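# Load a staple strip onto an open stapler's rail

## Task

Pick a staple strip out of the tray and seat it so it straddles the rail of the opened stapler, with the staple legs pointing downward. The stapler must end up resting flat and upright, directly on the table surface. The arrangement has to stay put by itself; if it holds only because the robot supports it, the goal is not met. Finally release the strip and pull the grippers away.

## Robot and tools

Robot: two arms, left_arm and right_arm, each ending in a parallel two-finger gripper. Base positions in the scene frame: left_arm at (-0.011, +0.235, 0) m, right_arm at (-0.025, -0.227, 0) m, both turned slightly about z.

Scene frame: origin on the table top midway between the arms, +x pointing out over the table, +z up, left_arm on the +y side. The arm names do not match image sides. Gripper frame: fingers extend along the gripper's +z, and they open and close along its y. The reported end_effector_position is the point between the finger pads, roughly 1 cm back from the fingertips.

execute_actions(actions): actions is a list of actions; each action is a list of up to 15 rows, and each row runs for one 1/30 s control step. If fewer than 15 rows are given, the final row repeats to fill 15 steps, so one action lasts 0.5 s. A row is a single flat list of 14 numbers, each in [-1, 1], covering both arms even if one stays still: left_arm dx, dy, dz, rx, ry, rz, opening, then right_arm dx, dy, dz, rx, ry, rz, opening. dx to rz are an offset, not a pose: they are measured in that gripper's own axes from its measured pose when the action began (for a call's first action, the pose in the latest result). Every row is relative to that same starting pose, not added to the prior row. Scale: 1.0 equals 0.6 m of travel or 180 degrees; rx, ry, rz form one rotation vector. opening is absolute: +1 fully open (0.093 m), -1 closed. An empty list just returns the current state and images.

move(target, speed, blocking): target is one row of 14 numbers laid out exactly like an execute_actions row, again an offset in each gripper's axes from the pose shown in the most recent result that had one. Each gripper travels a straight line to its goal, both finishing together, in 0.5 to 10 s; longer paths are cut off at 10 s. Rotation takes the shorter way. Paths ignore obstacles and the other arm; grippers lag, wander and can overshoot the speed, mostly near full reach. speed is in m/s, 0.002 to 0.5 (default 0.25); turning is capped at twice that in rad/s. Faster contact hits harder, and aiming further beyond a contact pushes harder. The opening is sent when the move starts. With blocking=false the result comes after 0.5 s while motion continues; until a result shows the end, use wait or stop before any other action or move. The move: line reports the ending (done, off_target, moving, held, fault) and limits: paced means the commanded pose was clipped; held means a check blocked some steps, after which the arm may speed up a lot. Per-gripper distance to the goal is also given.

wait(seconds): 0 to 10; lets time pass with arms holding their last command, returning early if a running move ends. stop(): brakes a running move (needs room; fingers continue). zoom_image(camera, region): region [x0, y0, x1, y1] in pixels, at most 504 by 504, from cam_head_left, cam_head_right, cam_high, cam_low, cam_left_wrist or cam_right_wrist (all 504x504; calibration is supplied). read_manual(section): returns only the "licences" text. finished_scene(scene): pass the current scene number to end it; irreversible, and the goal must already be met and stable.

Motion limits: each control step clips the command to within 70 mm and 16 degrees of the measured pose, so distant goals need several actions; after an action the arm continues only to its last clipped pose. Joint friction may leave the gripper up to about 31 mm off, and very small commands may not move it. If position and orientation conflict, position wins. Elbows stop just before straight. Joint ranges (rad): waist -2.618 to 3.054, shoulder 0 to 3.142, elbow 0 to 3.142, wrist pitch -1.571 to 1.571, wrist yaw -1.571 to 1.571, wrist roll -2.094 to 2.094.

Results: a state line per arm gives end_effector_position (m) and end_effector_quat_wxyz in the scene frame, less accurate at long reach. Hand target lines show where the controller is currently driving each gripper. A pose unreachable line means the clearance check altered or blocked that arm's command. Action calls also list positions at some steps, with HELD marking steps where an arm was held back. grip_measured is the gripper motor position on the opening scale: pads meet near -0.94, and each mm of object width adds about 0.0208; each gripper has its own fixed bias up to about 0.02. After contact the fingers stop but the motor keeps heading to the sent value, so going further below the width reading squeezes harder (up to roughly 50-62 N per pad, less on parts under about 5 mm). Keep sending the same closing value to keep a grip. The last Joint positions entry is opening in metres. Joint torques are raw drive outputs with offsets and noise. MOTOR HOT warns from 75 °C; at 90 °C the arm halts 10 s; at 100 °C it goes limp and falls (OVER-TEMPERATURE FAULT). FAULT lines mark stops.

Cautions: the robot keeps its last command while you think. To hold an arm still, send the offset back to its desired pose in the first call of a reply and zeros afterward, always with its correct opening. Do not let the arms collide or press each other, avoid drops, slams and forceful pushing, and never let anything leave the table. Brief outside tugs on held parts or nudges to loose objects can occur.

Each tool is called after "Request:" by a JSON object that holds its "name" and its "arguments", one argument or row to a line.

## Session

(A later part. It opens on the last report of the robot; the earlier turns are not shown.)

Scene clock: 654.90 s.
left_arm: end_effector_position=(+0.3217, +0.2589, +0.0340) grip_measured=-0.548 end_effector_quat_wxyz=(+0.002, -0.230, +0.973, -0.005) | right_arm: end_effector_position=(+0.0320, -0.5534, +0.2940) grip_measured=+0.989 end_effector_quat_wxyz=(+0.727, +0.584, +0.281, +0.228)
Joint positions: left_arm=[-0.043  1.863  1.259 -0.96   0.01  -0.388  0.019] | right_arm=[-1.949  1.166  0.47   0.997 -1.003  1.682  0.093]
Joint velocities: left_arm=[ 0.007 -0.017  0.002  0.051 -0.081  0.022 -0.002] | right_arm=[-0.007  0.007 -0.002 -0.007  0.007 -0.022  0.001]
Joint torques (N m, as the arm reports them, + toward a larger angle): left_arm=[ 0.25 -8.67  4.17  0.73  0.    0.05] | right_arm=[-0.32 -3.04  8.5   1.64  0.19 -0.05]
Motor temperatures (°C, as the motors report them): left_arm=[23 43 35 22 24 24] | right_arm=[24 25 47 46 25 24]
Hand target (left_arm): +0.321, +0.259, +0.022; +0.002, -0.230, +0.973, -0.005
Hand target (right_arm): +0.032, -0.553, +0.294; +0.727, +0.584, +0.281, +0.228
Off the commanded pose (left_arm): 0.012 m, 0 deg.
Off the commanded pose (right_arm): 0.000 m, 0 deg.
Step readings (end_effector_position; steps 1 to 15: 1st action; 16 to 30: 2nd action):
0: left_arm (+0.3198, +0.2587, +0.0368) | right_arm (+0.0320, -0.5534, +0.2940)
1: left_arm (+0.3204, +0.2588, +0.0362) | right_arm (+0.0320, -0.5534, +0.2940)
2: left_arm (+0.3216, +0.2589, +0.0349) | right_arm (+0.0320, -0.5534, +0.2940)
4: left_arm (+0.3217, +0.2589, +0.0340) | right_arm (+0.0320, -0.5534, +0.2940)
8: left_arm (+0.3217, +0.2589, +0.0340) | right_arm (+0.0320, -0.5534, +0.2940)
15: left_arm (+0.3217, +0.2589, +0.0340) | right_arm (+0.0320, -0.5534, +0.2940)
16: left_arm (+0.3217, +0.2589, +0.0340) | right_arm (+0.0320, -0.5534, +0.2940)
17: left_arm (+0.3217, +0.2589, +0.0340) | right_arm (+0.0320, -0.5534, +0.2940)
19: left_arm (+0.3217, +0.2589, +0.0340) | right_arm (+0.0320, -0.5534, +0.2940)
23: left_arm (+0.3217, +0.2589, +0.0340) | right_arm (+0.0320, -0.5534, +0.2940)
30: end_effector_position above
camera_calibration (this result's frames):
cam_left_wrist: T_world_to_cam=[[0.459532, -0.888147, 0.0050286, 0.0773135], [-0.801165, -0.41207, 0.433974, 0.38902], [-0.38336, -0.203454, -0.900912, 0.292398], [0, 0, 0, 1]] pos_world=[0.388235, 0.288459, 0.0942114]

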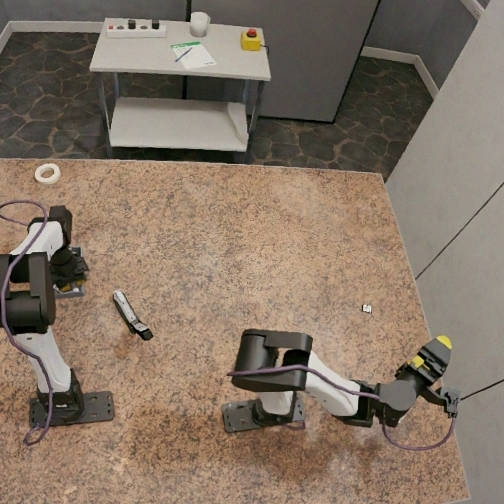

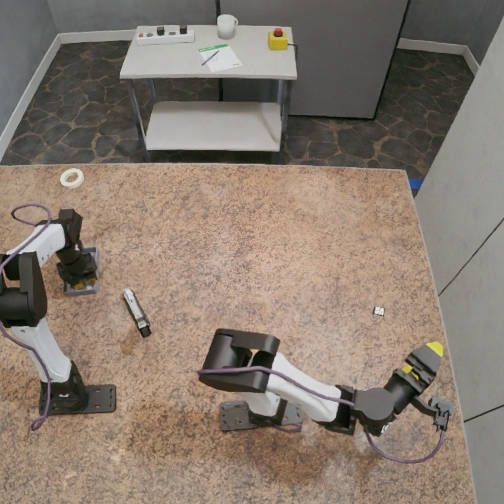

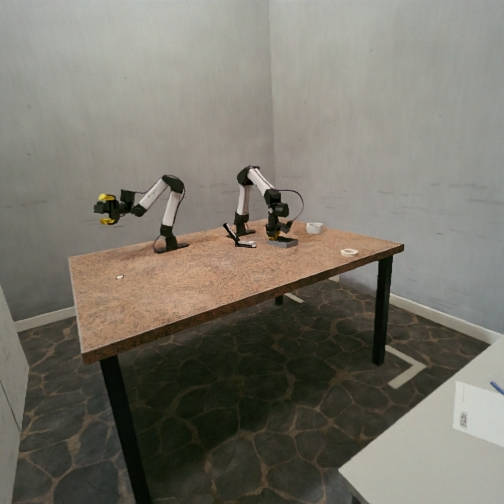

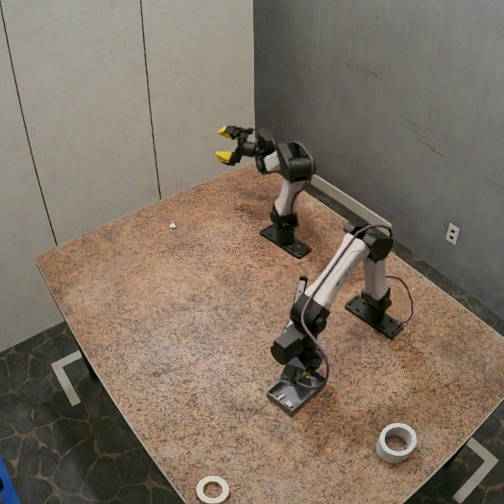

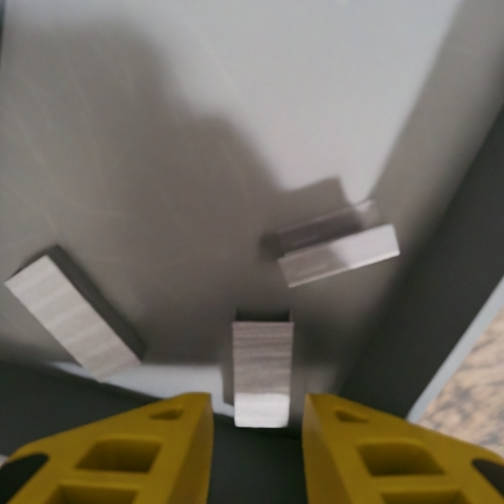

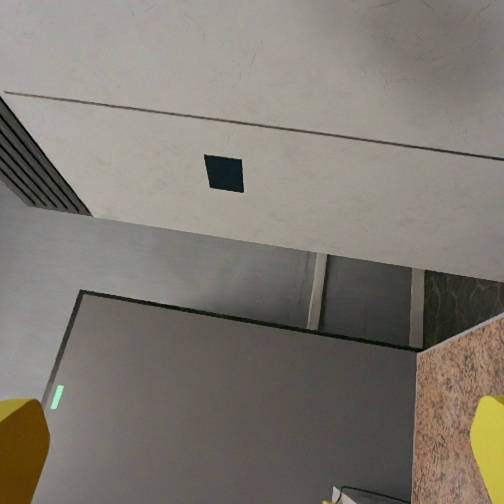

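Request:
{"name": "execute_actions", "arguments": {
  "actions": [
    [[-0.03,0,-0.01,0,0,0,-0.55,0,0,0,0,0,0,1]],
    [[0,0,0.02,0,0,0,-0.55,0,0,0,0,0,0,1]],
    [[0,0,0.015,0,0,0,-0.55,0,0,0,0,0,0,1]]
  ]
}}

Scene clock: 665.40 s.
left_arm: end_effector_position=(+0.3377, +0.2631, +0.0329) grip_measured=-0.548 end_effector_quat_wxyz=(+0.009, -0.229, +0.973, -0.006) | right_arm: end_effector_position=(+0.0320, -0.5534, +0.2940) grip_measured=+0.989 end_effector_quat_wxyz=(+0.727, +0.584, +0.281, +0.228)
Joint positions: left_arm=[-0.035  1.911  1.318 -0.958  0.01  -0.378  0.019] | right_arm=[-1.949  1.166  0.47   0.997 -1.003  1.682  0.093]
Joint velocities: left_arm=[ 0.012 -0.012  0.007  0.022 -0.022 -0.051 -0.001] | right_arm=[-0.022 -0.012 -0.012 -0.051  0.007  0.081  0.   ]
Joint torques (N m, as the arm reports them, + toward a larger angle): left_arm=[ 0.13 -9.71  5.22  0.59 -0.02  0.05] | right_arm=[-0.29 -3.01  8.35  1.62  0.22 -0.02]
Motor temperatures (°C, as the motors report them): left_arm=[23 43 34 22 24 23] | right_arm=[24 25 47 46 25 24]
Hand target (left_arm): +0.337, +0.263, +0.025; +0.007, -0.229, +0.973, -0.006
Hand target (right_arm): +0.032, -0.553, +0.294; +0.727, +0.584, +0.281, +0.228
Off the commanded pose (left_arm): 0.008 m, 0 deg.
Off the commanded pose (right_arm): 0.000 m, 0 deg.
Step readings (end_effector_position; steps 1 to 15: 1st action; 16 to 30: 2nd action; 31 to 45: 3rd action):
0: left_arm (+0.3217, +0.2589, +0.0340) | right_arm (+0.0320, -0.5534, +0.2940)
1: left_arm (+0.3224, +0.2594, +0.0359) | right_arm (+0.0320, -0.5534, +0.2940)
2: left_arm (+0.3263, +0.2602, +0.0374) | right_arm (+0.0320, -0.5534, +0.2940)
4: left_arm (+0.3349, +0.2622, +0.0392) | right_arm (+0.0320, -0.5534, +0.2940)
8: left_arm (+0.3375, +0.2631, +0.0397) | right_arm (+0.0320, -0.5534, +0.2940)
15: left_arm (+0.3357, +0.2629, +0.0393) | right_arm (+0.0320, -0.5534, +0.2940)
16: left_arm (+0.3361, +0.2630, +0.0388) | right_arm (+0.0320, -0.5534, +0.2940)
17: left_arm (+0.3365, +0.2630, +0.0380) | right_arm (+0.0320, -0.5534, +0.2940)
19: left_arm (+0.3364, +0.2630, +0.0355) | right_arm (+0.0320, -0.5534, +0.2940)
23: left_arm (+0.3363, +0.2630, +0.0337) | right_arm (+0.0320, -0.5534, +0.2940)
30: left_arm (+0.3369, +0.2630, +0.0337) | right_arm (+0.0320, -0.5534, +0.2940)
31: left_arm (+0.3372, +0.2631, +0.0335) | right_arm (+0.0320, -0.5534, +0.2940)
32: left_arm (+0.3376, +0.2631, +0.0331) | right_arm (+0.0320, -0.5534, +0.2940)
34: left_arm (+0.3376, +0.2631, +0.0329) | right_arm (+0.0320, -0.5534, +0.2940)
38: left_arm (+0.3377, +0.2631, +0.0329) | right_arm (+0.0320, -0.5534, +0.2940)
45: end_effector_position above
camera_calibration (this result's frames):
cam_left_wrist: T_world_to_cam=[[0.45875, -0.888506, 0.0102633, 0.0738294], [-0.807374, -0.411981, 0.422397, 0.406543], [-0.371074, -0.202061, -0.906353, 0.294004], [0, 0, 0, 1]] pos_world=[0.40346, 0.292493, 0.0939912]

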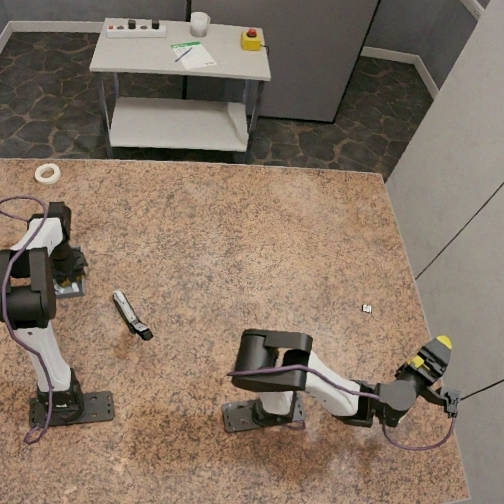

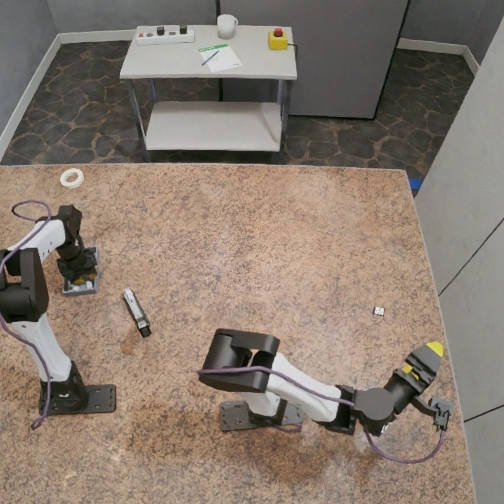

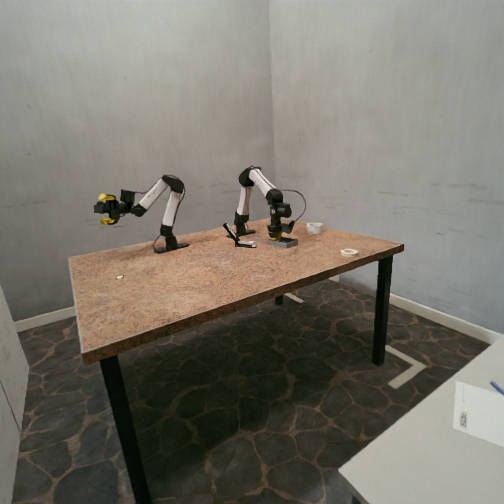

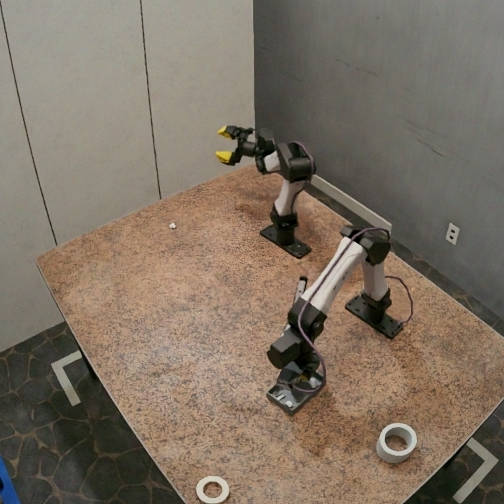

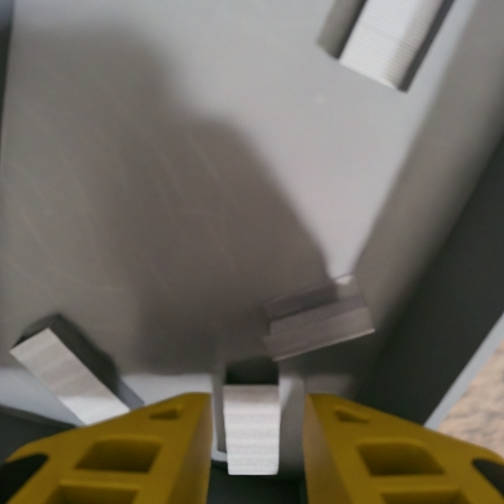

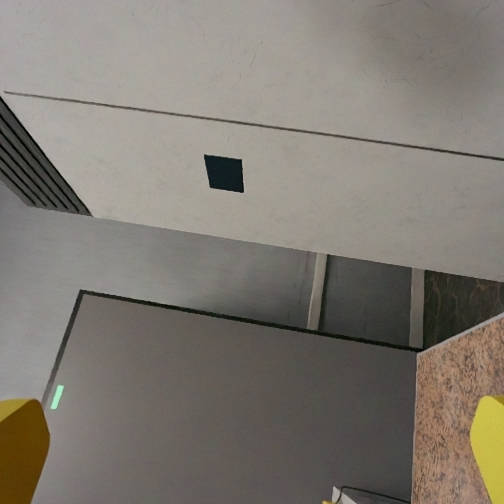

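Request:
{"name": "execute_actions", "arguments": {
  "actions": [
    [[0.004,0.008,0.03,0,0,0,-0.5,0,0,0,0,0,0,1]],
    [[0,0,0.015,0,0,0,-0.5,0,0,0,0,0,0,1]]
  ]
}}

Scene clock: 672.27 s.
left_arm: end_effector_position=(+0.3377, +0.2635, +0.0318) grip_measured=-0.502 end_effector_quat_wxyz=(+0.017, -0.229, +0.973, -0.009) | right_arm: end_effector_position=(+0.0320, -0.5534, +0.2940) grip_measured=+0.989 end_effector_quat_wxyz=(+0.727, +0.584, +0.281, +0.228)
Joint positions: left_arm=[-0.032  1.899  1.296 -0.932  0.014 -0.375  0.021] | right_arm=[-1.949  1.166  0.47   0.997 -1.003  1.682  0.093]
Joint velocities: left_arm=[-0.022 -0.027 -0.007  0.007 -0.125 -0.022 -0.   ] | right_arm=[ 0.002  0.007  0.002  0.022  0.037 -0.051  0.   ]
Joint torques (N m, as the arm reports them, + toward a larger angle): left_arm=[ 0.1  -9.24  5.09  0.66 -0.01  0.04] | right_arm=[-0.39 -3.07  8.34  1.62  0.25 -0.05]
Motor temperatures (°C, as the motors report them): left_arm=[23 43 34 22 24 23] | right_arm=[24 25 47 46 25 24]
Hand target (left_arm): +0.338, +0.263, +0.023; +0.016, -0.229, +0.973, -0.009
Hand target (right_arm): +0.032, -0.553, +0.294; +0.727, +0.584, +0.281, +0.228
Off the commanded pose (left_arm): 0.009 m, 0 deg.
Off the commanded pose (right_arm): 0.000 m, 0 deg.
Step readings (end_effector_position; steps 1 to 15: 1st action; 16 to 30: 2nd action):
0: left_arm (+0.3377, +0.2631, +0.0329) | right_arm (+0.0320, -0.5534, +0.2940)
1: left_arm (+0.3376, +0.2631, +0.0315) | right_arm (+0.0320, -0.5534, +0.2940)
2: left_arm (+0.3375, +0.2631, +0.0314) | right_arm (+0.0320, -0.5534, +0.2940)
4: left_arm (+0.3374, +0.2634, +0.0313) | right_arm (+0.0320, -0.5534, +0.2940)
8: left_arm (+0.3376, +0.2635, +0.0314) | right_arm (+0.0320, -0.5534, +0.2940)
15: left_arm (+0.3376, +0.2635, +0.0314) | right_arm (+0.0320, -0.5534, +0.2940)
16: left_arm (+0.3377, +0.2635, +0.0317) | right_arm (+0.0320, -0.5534, +0.2940)
17: left_arm (+0.3377, +0.2635, +0.0318) | right_arm (+0.0320, -0.5534, +0.2940)
19: left_arm (+0.3377, +0.2635, +0.0318) | right_arm (+0.0320, -0.5534, +0.2940)
23: left_arm (+0.3377, +0.2635, +0.0318) | right_arm (+0.0320, -0.5534, +0.2940)
30: end_effector_position above
camera_calibration (this result's frames):
cam_left_wrist: T_world_to_cam=[[0.45772, -0.888868, 0.0201575, 0.0743016], [-0.814545, -0.410144, 0.410241, 0.409448], [-0.356383, -0.204195, -0.911754, 0.288859], [0, 0, 0, 1]] pos_world=[0.402449, 0.292961, 0.0938988]

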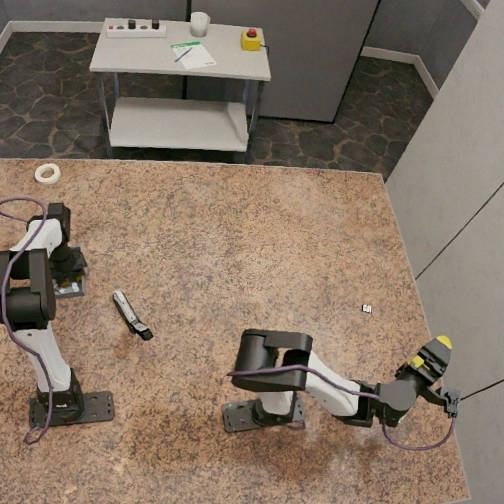

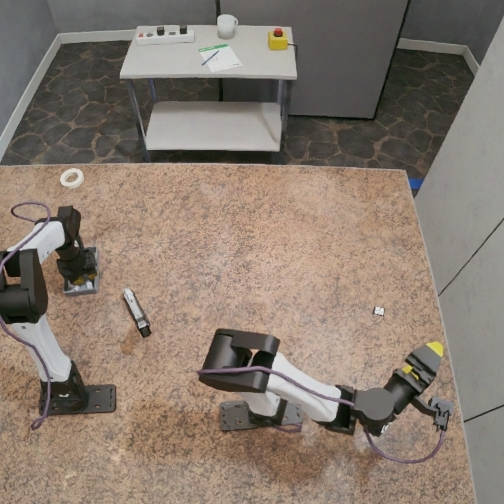

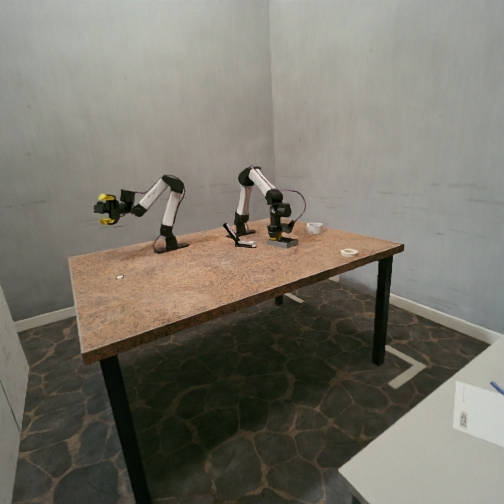

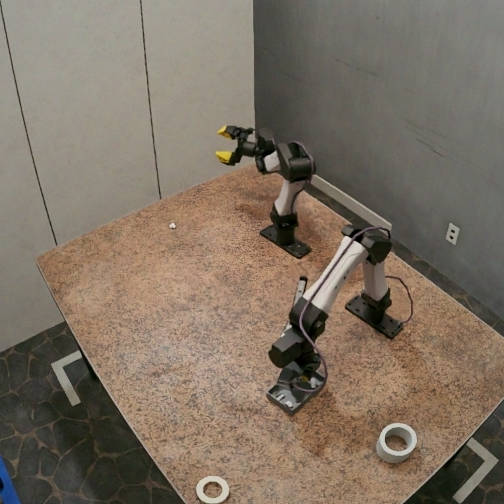

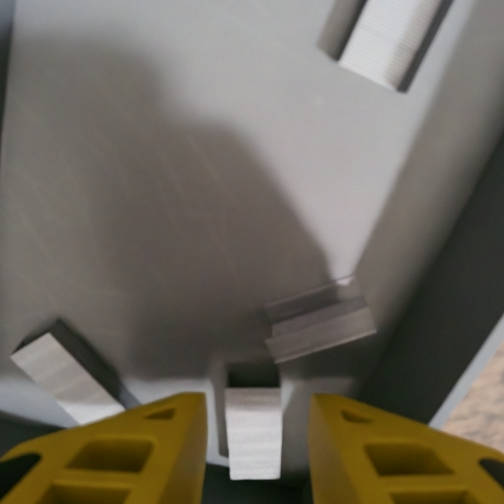

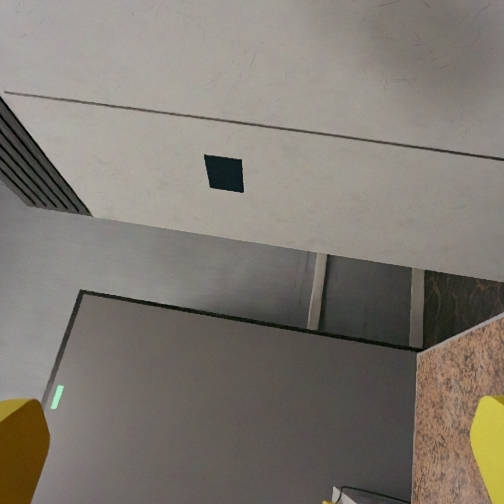

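Request:
{"name": "execute_actions", "arguments": {
  "actions": [
    [[0,0.014,-0.012,0,0,0,-0.6,0,0,0,0,0,0,1]],
    [[0,0,0.03,0,0,0,-0.6,0,0,0,0,0,0,1]],
    [[0,0,0.015,0,0,0,-0.6,0,0,0,0,0,0,1]]
  ]
}}

Scene clock: 685.00 s.
left_arm: end_effector_position=(+0.3354, +0.2671, +0.0258) grip_measured=-0.598 end_effector_quat_wxyz=(+0.015, -0.229, +0.973, -0.010) | right_arm: end_effector_position=(+0.0320, -0.5534, +0.2940) grip_measured=+0.989 end_effector_quat_wxyz=(+0.727, +0.584, +0.281, +0.228)
Joint positions: left_arm=[-0.019  1.903  1.276 -0.912  0.017 -0.362  0.016] | right_arm=[-1.949  1.166  0.47   0.997 -1.003  1.682  0.093]
Joint velocities: left_arm=[ 0.007  0.002  0.007 -0.051  0.051  0.081  0.   ] | right_arm=[-0.007 -0.007  0.007  0.007 -0.051 -0.007 -0.001]
Joint torques (N m, as the arm reports them, + toward a larger angle): left_arm=[ 0.15 -9.38  5.07  0.69  0.    0.05] | right_arm=[-0.21 -3.03  8.3   1.64  0.24 -0.1 ]
Motor temperatures (°C, as the motors report them): left_arm=[23 43 34 23 24 23] | right_arm=[24 25 47 47 25 24]
Hand target (left_arm): +0.335, +0.267, +0.017; +0.015, -0.229, +0.973, -0.010
Hand target (right_arm): +0.032, -0.553, +0.294; +0.727, +0.584, +0.281, +0.228
Off the commanded pose (left_arm): 0.009 m, 0 deg.
Off the commanded pose (right_arm): 0.000 m, 0 deg.
Step readings (end_effector_position; steps 1 to 15: 1st action; 16 to 30: 2nd action; 31 to 45: 3rd action):
0: left_arm (+0.3377, +0.2635, +0.0318) | right_arm (+0.0320, -0.5534, +0.2940)
1: left_arm (+0.3377, +0.2638, +0.0328) | right_arm (+0.0320, -0.5534, +0.2940)
2: left_arm (+0.3370, +0.2645, +0.0332) | right_arm (+0.0320, -0.5534, +0.2940)
4: left_arm (+0.3360, +0.2664, +0.0336) | right_arm (+0.0320, -0.5534, +0.2940)
8: left_arm (+0.3348, +0.2675, +0.0336) | right_arm (+0.0320, -0.5534, +0.2940)
15: left_arm (+0.3344, +0.2675, +0.0336) | right_arm (+0.0320, -0.5534, +0.2940)
16: left_arm (+0.3348, +0.2675, +0.0325) | right_arm (+0.0320, -0.5534, +0.2940)
17: left_arm (+0.3356, +0.2676, +0.0307) | right_arm (+0.0320, -0.5534, +0.2940)
19: left_arm (+0.3349, +0.2675, +0.0260) | right_arm (+0.0320, -0.5534, +0.2940)
23: left_arm (+0.3354, +0.2671, +0.0258) | right_arm (+0.0320, -0.5534, +0.2940)
30: left_arm (+0.3354, +0.2671, +0.0258) | right_arm (+0.0320, -0.5534, +0.2940)
31: left_arm (+0.3354, +0.2671, +0.0258) | right_arm (+0.0320, -0.5534, +0.2940)
32: left_arm (+0.3354, +0.2671, +0.0258) | right_arm (+0.0320, -0.5534, +0.2940)
34: left_arm (+0.3354, +0.2671, +0.0258) | right_arm (+0.0320, -0.5534, +0.2940)
38: left_arm (+0.3354, +0.2671, +0.0258) | right_arm (+0.0320, -0.5534, +0.2940)
45: end_effector_position above
camera_calibration (this result's frames):
cam_left_wrist: T_world_to_cam=[[0.457697, -0.888851, 0.0213778, 0.078723], [-0.813356, -0.408868, 0.413859, 0.410702], [-0.359119, -0.20681, -0.91009, 0.284866], [0, 0, 0, 1]] pos_world=[0.400316, 0.296809, 0.0875977]

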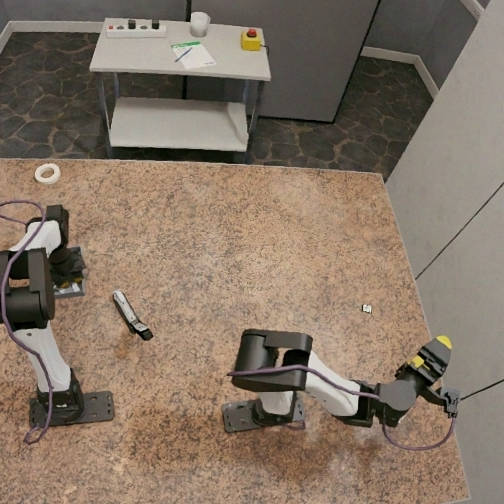

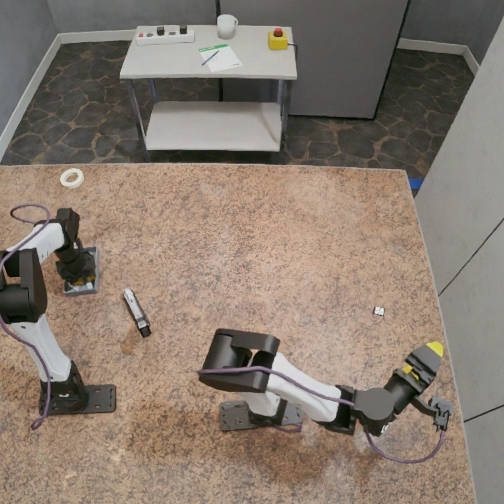

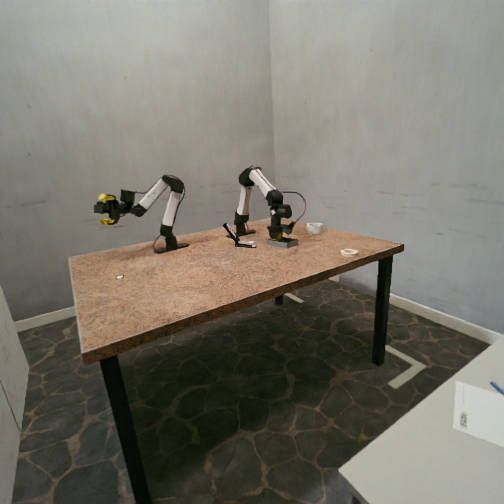

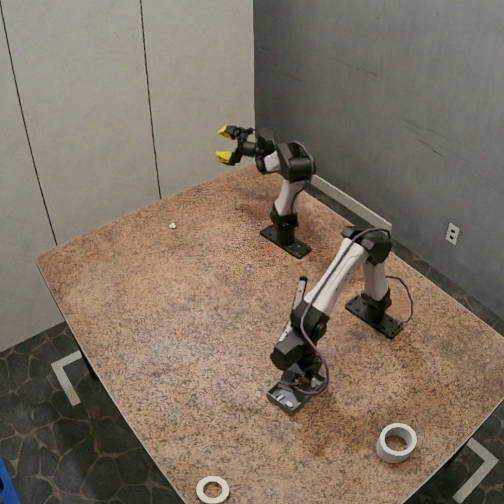

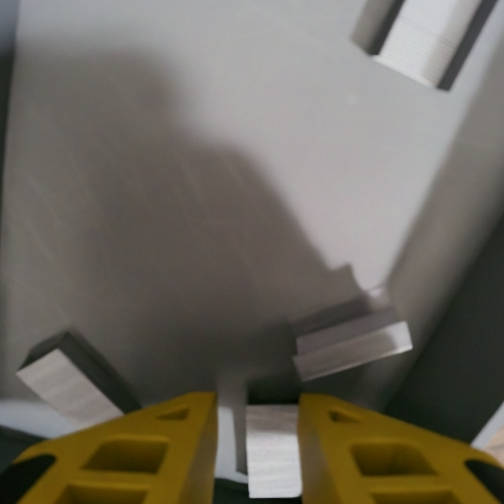

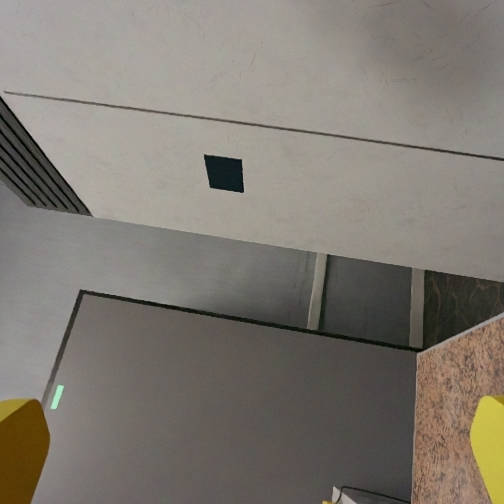

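Request:
{"name": "execute_actions", "arguments": {
  "actions": [
    [[-0.02,0.03,0.015,0,0,0,-0.6,0,0,0,0,0,0,1]],
    [[0,0,-0.03,0,0,0,-0.6,0,0,0,0,0,0,1]]
  ]
}}

Scene clock: 691.77 s.
left_arm: end_effector_position=(+0.3308, +0.2793, +0.0348) grip_measured=-0.598 end_effector_quat_wxyz=(+0.007, -0.229, +0.973, -0.021) | right_arm: end_effector_position=(+0.0320, -0.5534, +0.2940) grip_measured=+0.989 end_effector_quat_wxyz=(+0.727, +0.584, +0.281, +0.228)
Joint positions: left_arm=[ 0.029  1.892  1.301 -0.962  0.041 -0.314  0.016] | right_arm=[-1.949  1.166  0.47   0.997 -1.003  1.682  0.093]
Joint velocities: left_arm=[-0.007 -0.002 -0.017  0.037  0.066  0.037 -0.   ] | right_arm=[-0.017  0.002  0.002 -0.022 -0.037 -0.051 -0.   ]
Joint torques (N m, as the arm reports them, + toward a larger angle): left_arm=[  0.25 -11.82   8.39   0.26   0.     0.07] | right_arm=[-0.32 -3.07  8.44  1.63  0.24 -0.05]
Motor temperatures (°C, as the motors report them): left_arm=[23 43 33 23 24 23] | right_arm=[24 25 47 47 25 24]
Hand target (left_arm): +0.334, +0.281, +0.043; +0.016, -0.229, +0.973, -0.021
Hand target (right_arm): +0.032, -0.553, +0.294; +0.727, +0.584, +0.281, +0.228
Off the commanded pose (left_arm): 0.009 m, 1 deg.
Off the commanded pose (right_arm): 0.000 m, 0 deg.
Step readings (end_effector_position; steps 1 to 15: 1st action; 16 to 30: 2nd action):
0: left_arm (+0.3354, +0.2671, +0.0258) | right_arm (+0.0320, -0.5534, +0.2940)
1: left_arm (+0.3354, +0.2685, +0.0258) | right_arm (+0.0320, -0.5534, +0.2940)
2: left_arm (+0.3355, +0.2717, +0.0253) | right_arm (+0.0320, -0.5534, +0.2940)
4: left_arm (+0.3350, +0.2772, +0.0248) | right_arm (+0.0320, -0.5534, +0.2940)
8: left_arm (+0.3349, +0.2801, +0.0248) | right_arm (+0.0320, -0.5534, +0.2940)
15: left_arm (+0.3350, +0.2801, +0.0248) | right_arm (+0.0320, -0.5534, +0.2940)
16: left_arm (+0.3349, +0.2799, +0.0265) | right_arm (+0.0320, -0.5534, +0.2940)
17: left_arm (+0.3344, +0.2798, +0.0280) | right_arm (+0.0320, -0.5534, +0.2940)
19: left_arm (+0.3342, +0.2798, +0.0318) | right_arm (+0.0320, -0.5534, +0.2940)
23: left_arm (+0.3332, +0.2797, +0.0349) | right_arm (+0.0320, -0.5534, +0.2940)
30: end_effector_position above
camera_calibration (this result's frames):
cam_left_wrist: T_world_to_cam=[[0.457875, -0.888199, 0.0381277, 0.090633], [-0.808502, -0.398189, 0.433324, 0.402918], [-0.369695, -0.229234, -0.900432, 0.303404], [0, 0, 0, 1]] pos_world=[0.396428, 0.310488, 0.0951452]

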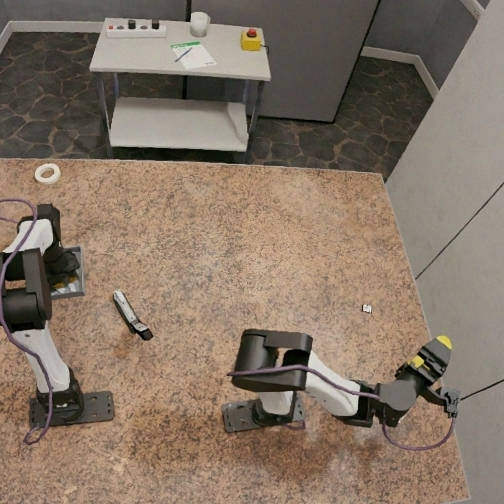

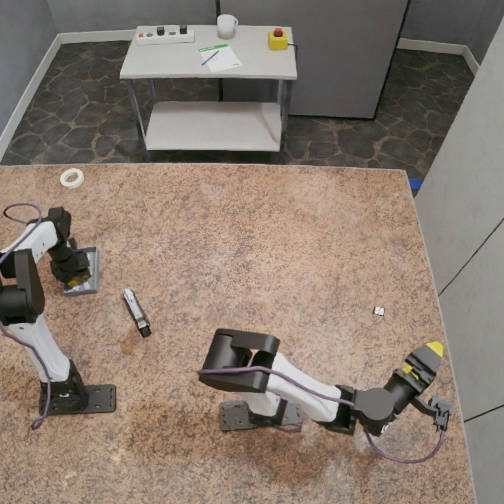

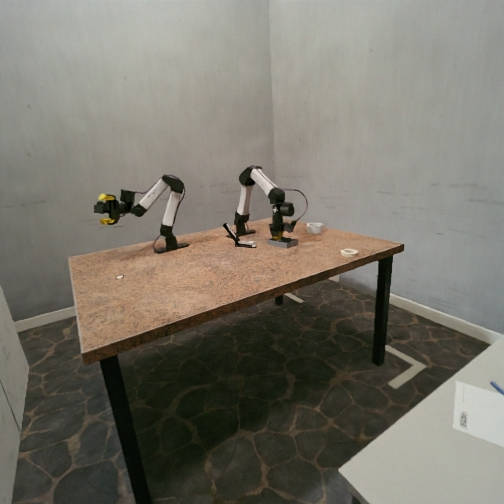

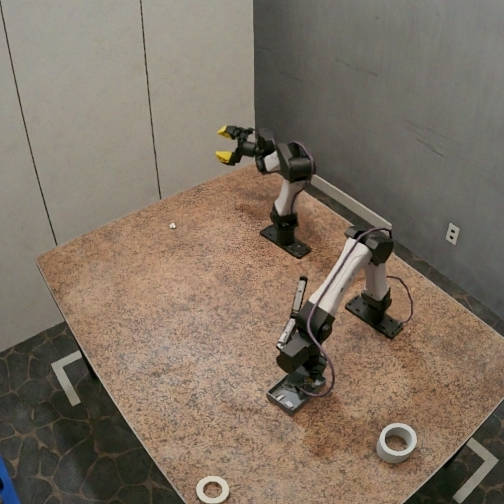

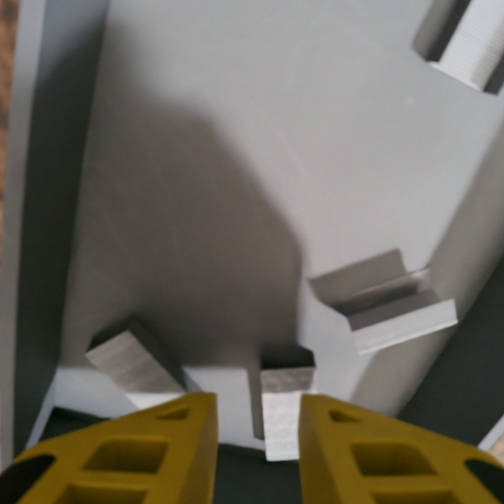

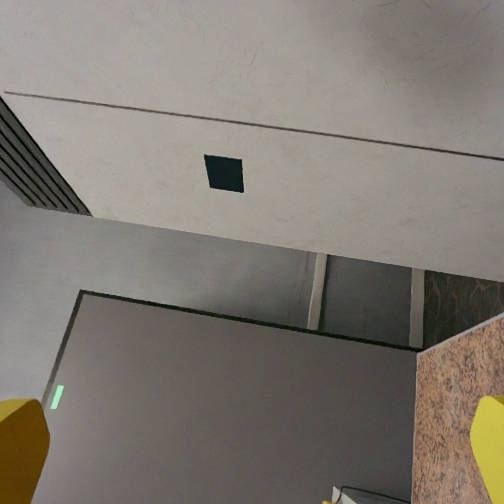

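Request:
{"name": "execute_actions", "arguments": {
  "actions": [
    [[-0.012,-0.019,0,0,0,0,-0.55,0,0,0,0,0,0,1]]
  ]
}}

Scene clock: 696.63 s.
left_arm: end_effector_position=(+0.3374, +0.2751, +0.0340) grip_measured=-0.552 end_effector_quat_wxyz=(+0.004, -0.228, +0.973, -0.021) | right_arm: end_effector_position=(+0.0320, -0.5534, +0.2940) grip_measured=+0.989 end_effector_quat_wxyz=(+0.727, +0.584, +0.281, +0.228)
Joint positions: left_arm=[ 0.014  1.918  1.333 -0.972  0.041 -0.328  0.019] | right_arm=[-1.949  1.166  0.47   0.997 -1.003  1.682  0.093]
Joint velocities: left_arm=[-0.002 -0.002 -0.002 -0.051 -0.022 -0.007  0.   ] | right_arm=[ 0.012 -0.007  0.002  0.037 -0.022 -0.022  0.   ]
Joint torques (N m, as the arm reports them, + toward a larger angle): left_arm=[ -0.65 -10.03   8.64   0.31   0.    -0.05] | right_arm=[-0.21 -3.05  8.38  1.63  0.25 -0.04]
Motor temperatures (°C, as the motors report them): left_arm=[23 43 34 22 24 23] | right_arm=[24 25 47 47 25 24]
Hand target (left_arm): +0.342, +0.272, +0.035; +0.007, -0.229, +0.973, -0.021
Hand target (right_arm): +0.032, -0.553, +0.294; +0.727, +0.584, +0.281, +0.228
Off the commanded pose (left_arm): 0.006 m, 0 deg.
Off the commanded pose (right_arm): 0.000 m, 0 deg.
Step readings (end_effector_position):
0: left_arm (+0.3302, +0.2792, +0.0348) | right_arm (+0.0320, -0.5534, +0.2940)
1: left_arm (+0.3306, +0.2789, +0.0350) | right_arm (+0.0320, -0.5534, +0.2940)
2: left_arm (+0.3325, +0.2783, +0.0352) | right_arm (+0.0320, -0.5534, +0.2940)
4: left_arm (+0.3365, +0.2766, +0.0348) | right_arm (+0.0320, -0.5534, +0.2940)
8: left_arm (+0.3374, +0.2751, +0.0340) | right_arm (+0.0320, -0.5534, +0.2940)
15: end_effector_position above
camera_calibration (this result's frames):
cam_left_wrist: T_world_to_cam=[[0.457353, -0.888535, 0.0365201, 0.0842099], [-0.806905, -0.397373, 0.437034, 0.406059], [-0.373808, -0.229347, -0.898703, 0.305509], [0, 0, 0, 1]] pos_world=[0.403339, 0.306248, 0.0940249]

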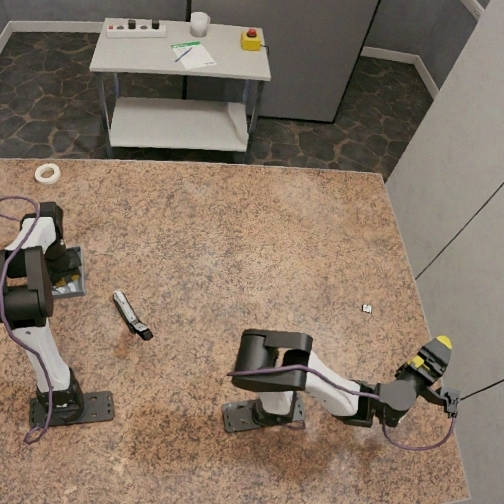

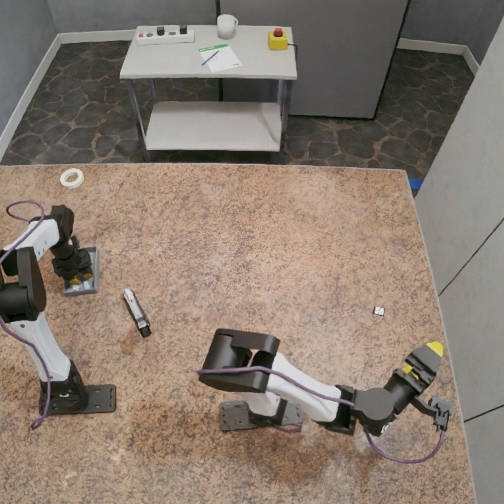

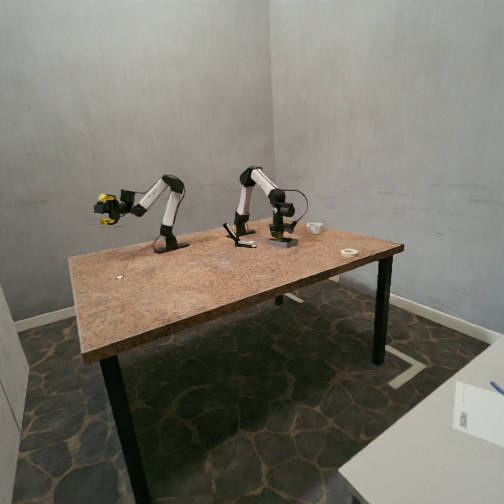

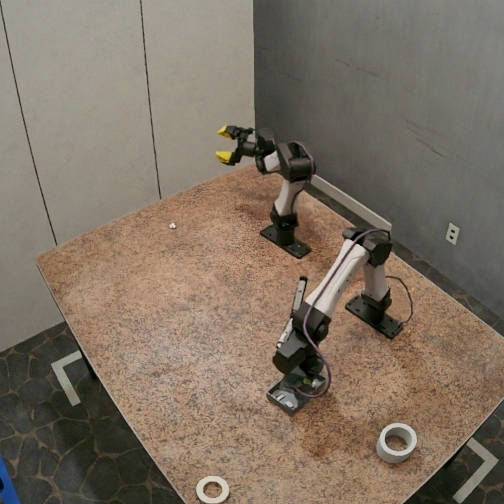

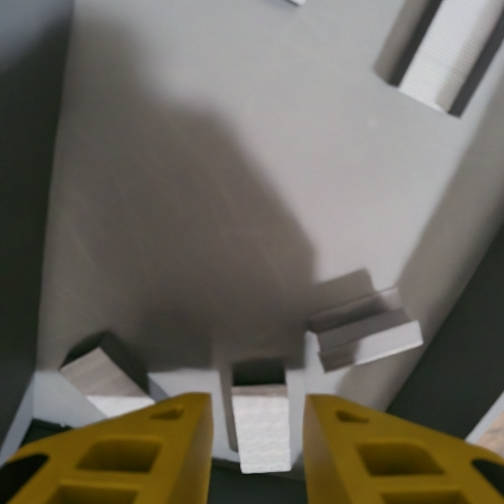

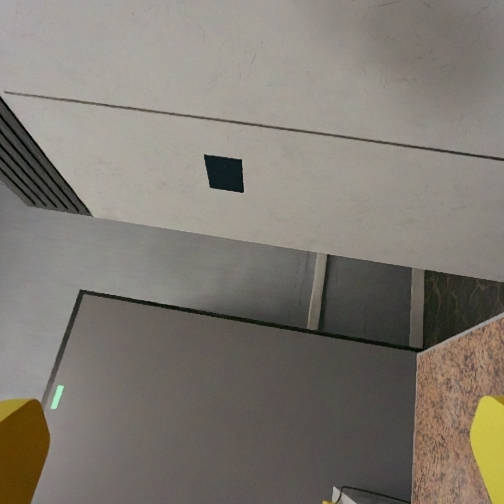

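Request:
{"name": "execute_actions", "arguments": {
  "actions": [
    [[0.008,0,0.03,0,0,0,-0.55,0,0,0,0,0,0,1]]
  ]
}}

Scene clock: 701.93 s.
left_arm: end_effector_position=(+0.3319, +0.2744, +0.0202) grip_measured=-0.552 end_effector_quat_wxyz=(+0.001, -0.229, +0.973, -0.021) | right_arm: end_effector_position=(+0.0320, -0.5534, +0.2940) grip_measured=+0.989 end_effector_quat_wxyz=(+0.727, +0.584, +0.281, +0.228)
Joint positions: left_arm=[ 0.014  1.923  1.281 -0.922  0.041 -0.329  0.019] | right_arm=[-1.949  1.166  0.47   0.997 -1.003  1.682  0.093]
Joint velocities: left_arm=[ 0.002 -0.007  0.007  0.037 -0.007 -0.066  0.   ] | right_arm=[-0.017 -0.002 -0.002 -0.007 -0.007 -0.037 -0.001]
Joint torques (N m, as the arm reports them, + toward a larger angle): left_arm=[ -0.39 -10.41   5.75   0.52   0.01   0.  ] | right_arm=[-0.41 -3.14  8.46  1.61  0.25 -0.04]
Motor temperatures (°C, as the motors report them): left_arm=[23 43 34 22 24 23] | right_arm=[24 25 47 47 25 24]
Hand target (left_arm): +0.333, +0.272, +0.016; +0.004, -0.229, +0.973, -0.021
Hand target (right_arm): +0.032, -0.553, +0.294; +0.727, +0.584, +0.281, +0.228
Off the commanded pose (left_arm): 0.005 m, 0 deg.
Off the commanded pose (right_arm): 0.000 m, 0 deg.
Step readings (end_effector_position):
0: left_arm (+0.3374, +0.2751, +0.0340) | right_arm (+0.0320, -0.5534, +0.2940)
1: left_arm (+0.3376, +0.2751, +0.0322) | right_arm (+0.0320, -0.5534, +0.2940)
2: left_arm (+0.3372, +0.2751, +0.0297) | right_arm (+0.0320, -0.5534, +0.2940)
4: left_arm (+0.3328, +0.2745, +0.0237) | right_arm (+0.0320, -0.5534, +0.2940)
8: left_arm (+0.3307, +0.2742, +0.0202) | right_arm (+0.0320, -0.5534, +0.2940)
15: end_effector_position above
camera_calibration (this result's frames):
cam_left_wrist: T_world_to_cam=[[0.458259, -0.888155, 0.0343394, 0.0862233], [-0.803762, -0.397603, 0.442582, 0.406246], [-0.379428, -0.230418, -0.89607, 0.292968], [0, 0, 0, 1]] pos_world=[0.398173, 0.30561, 0.079762]

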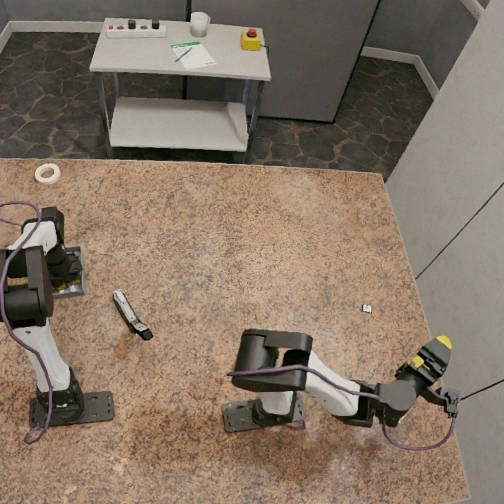

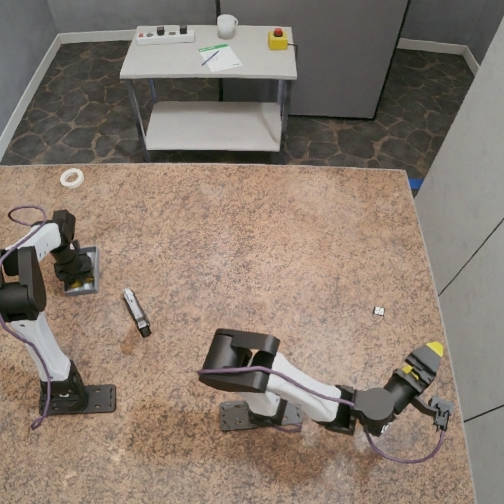

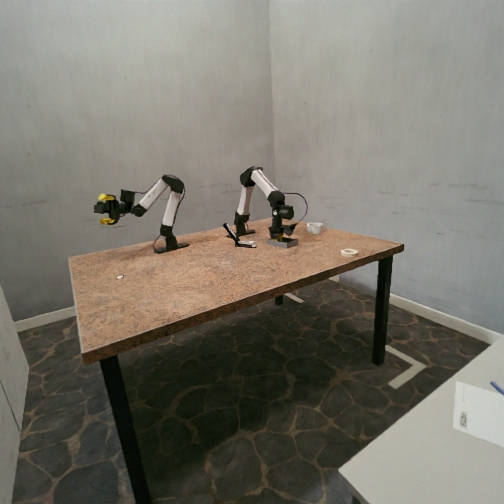

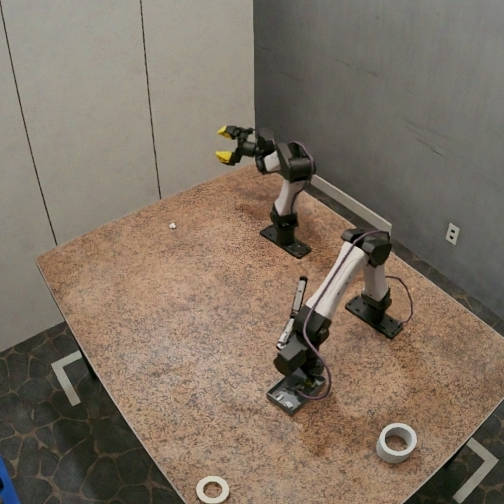

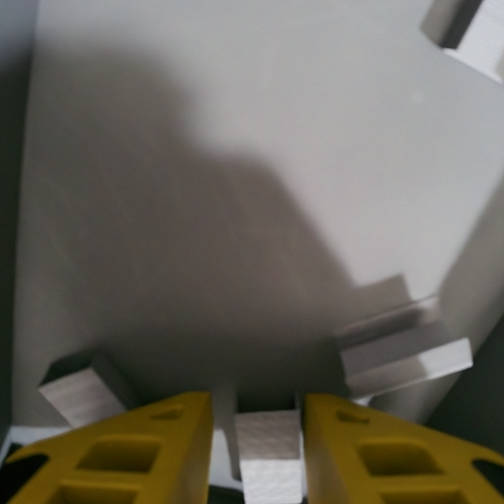

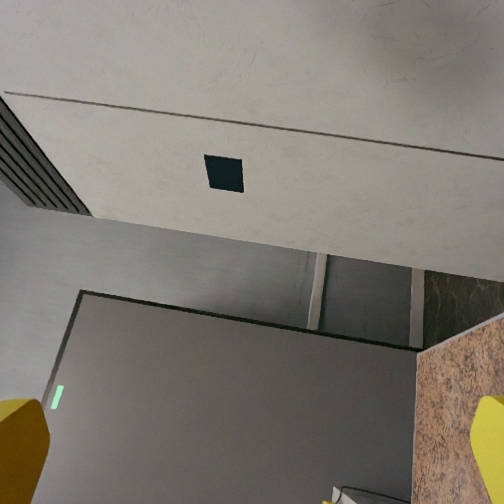

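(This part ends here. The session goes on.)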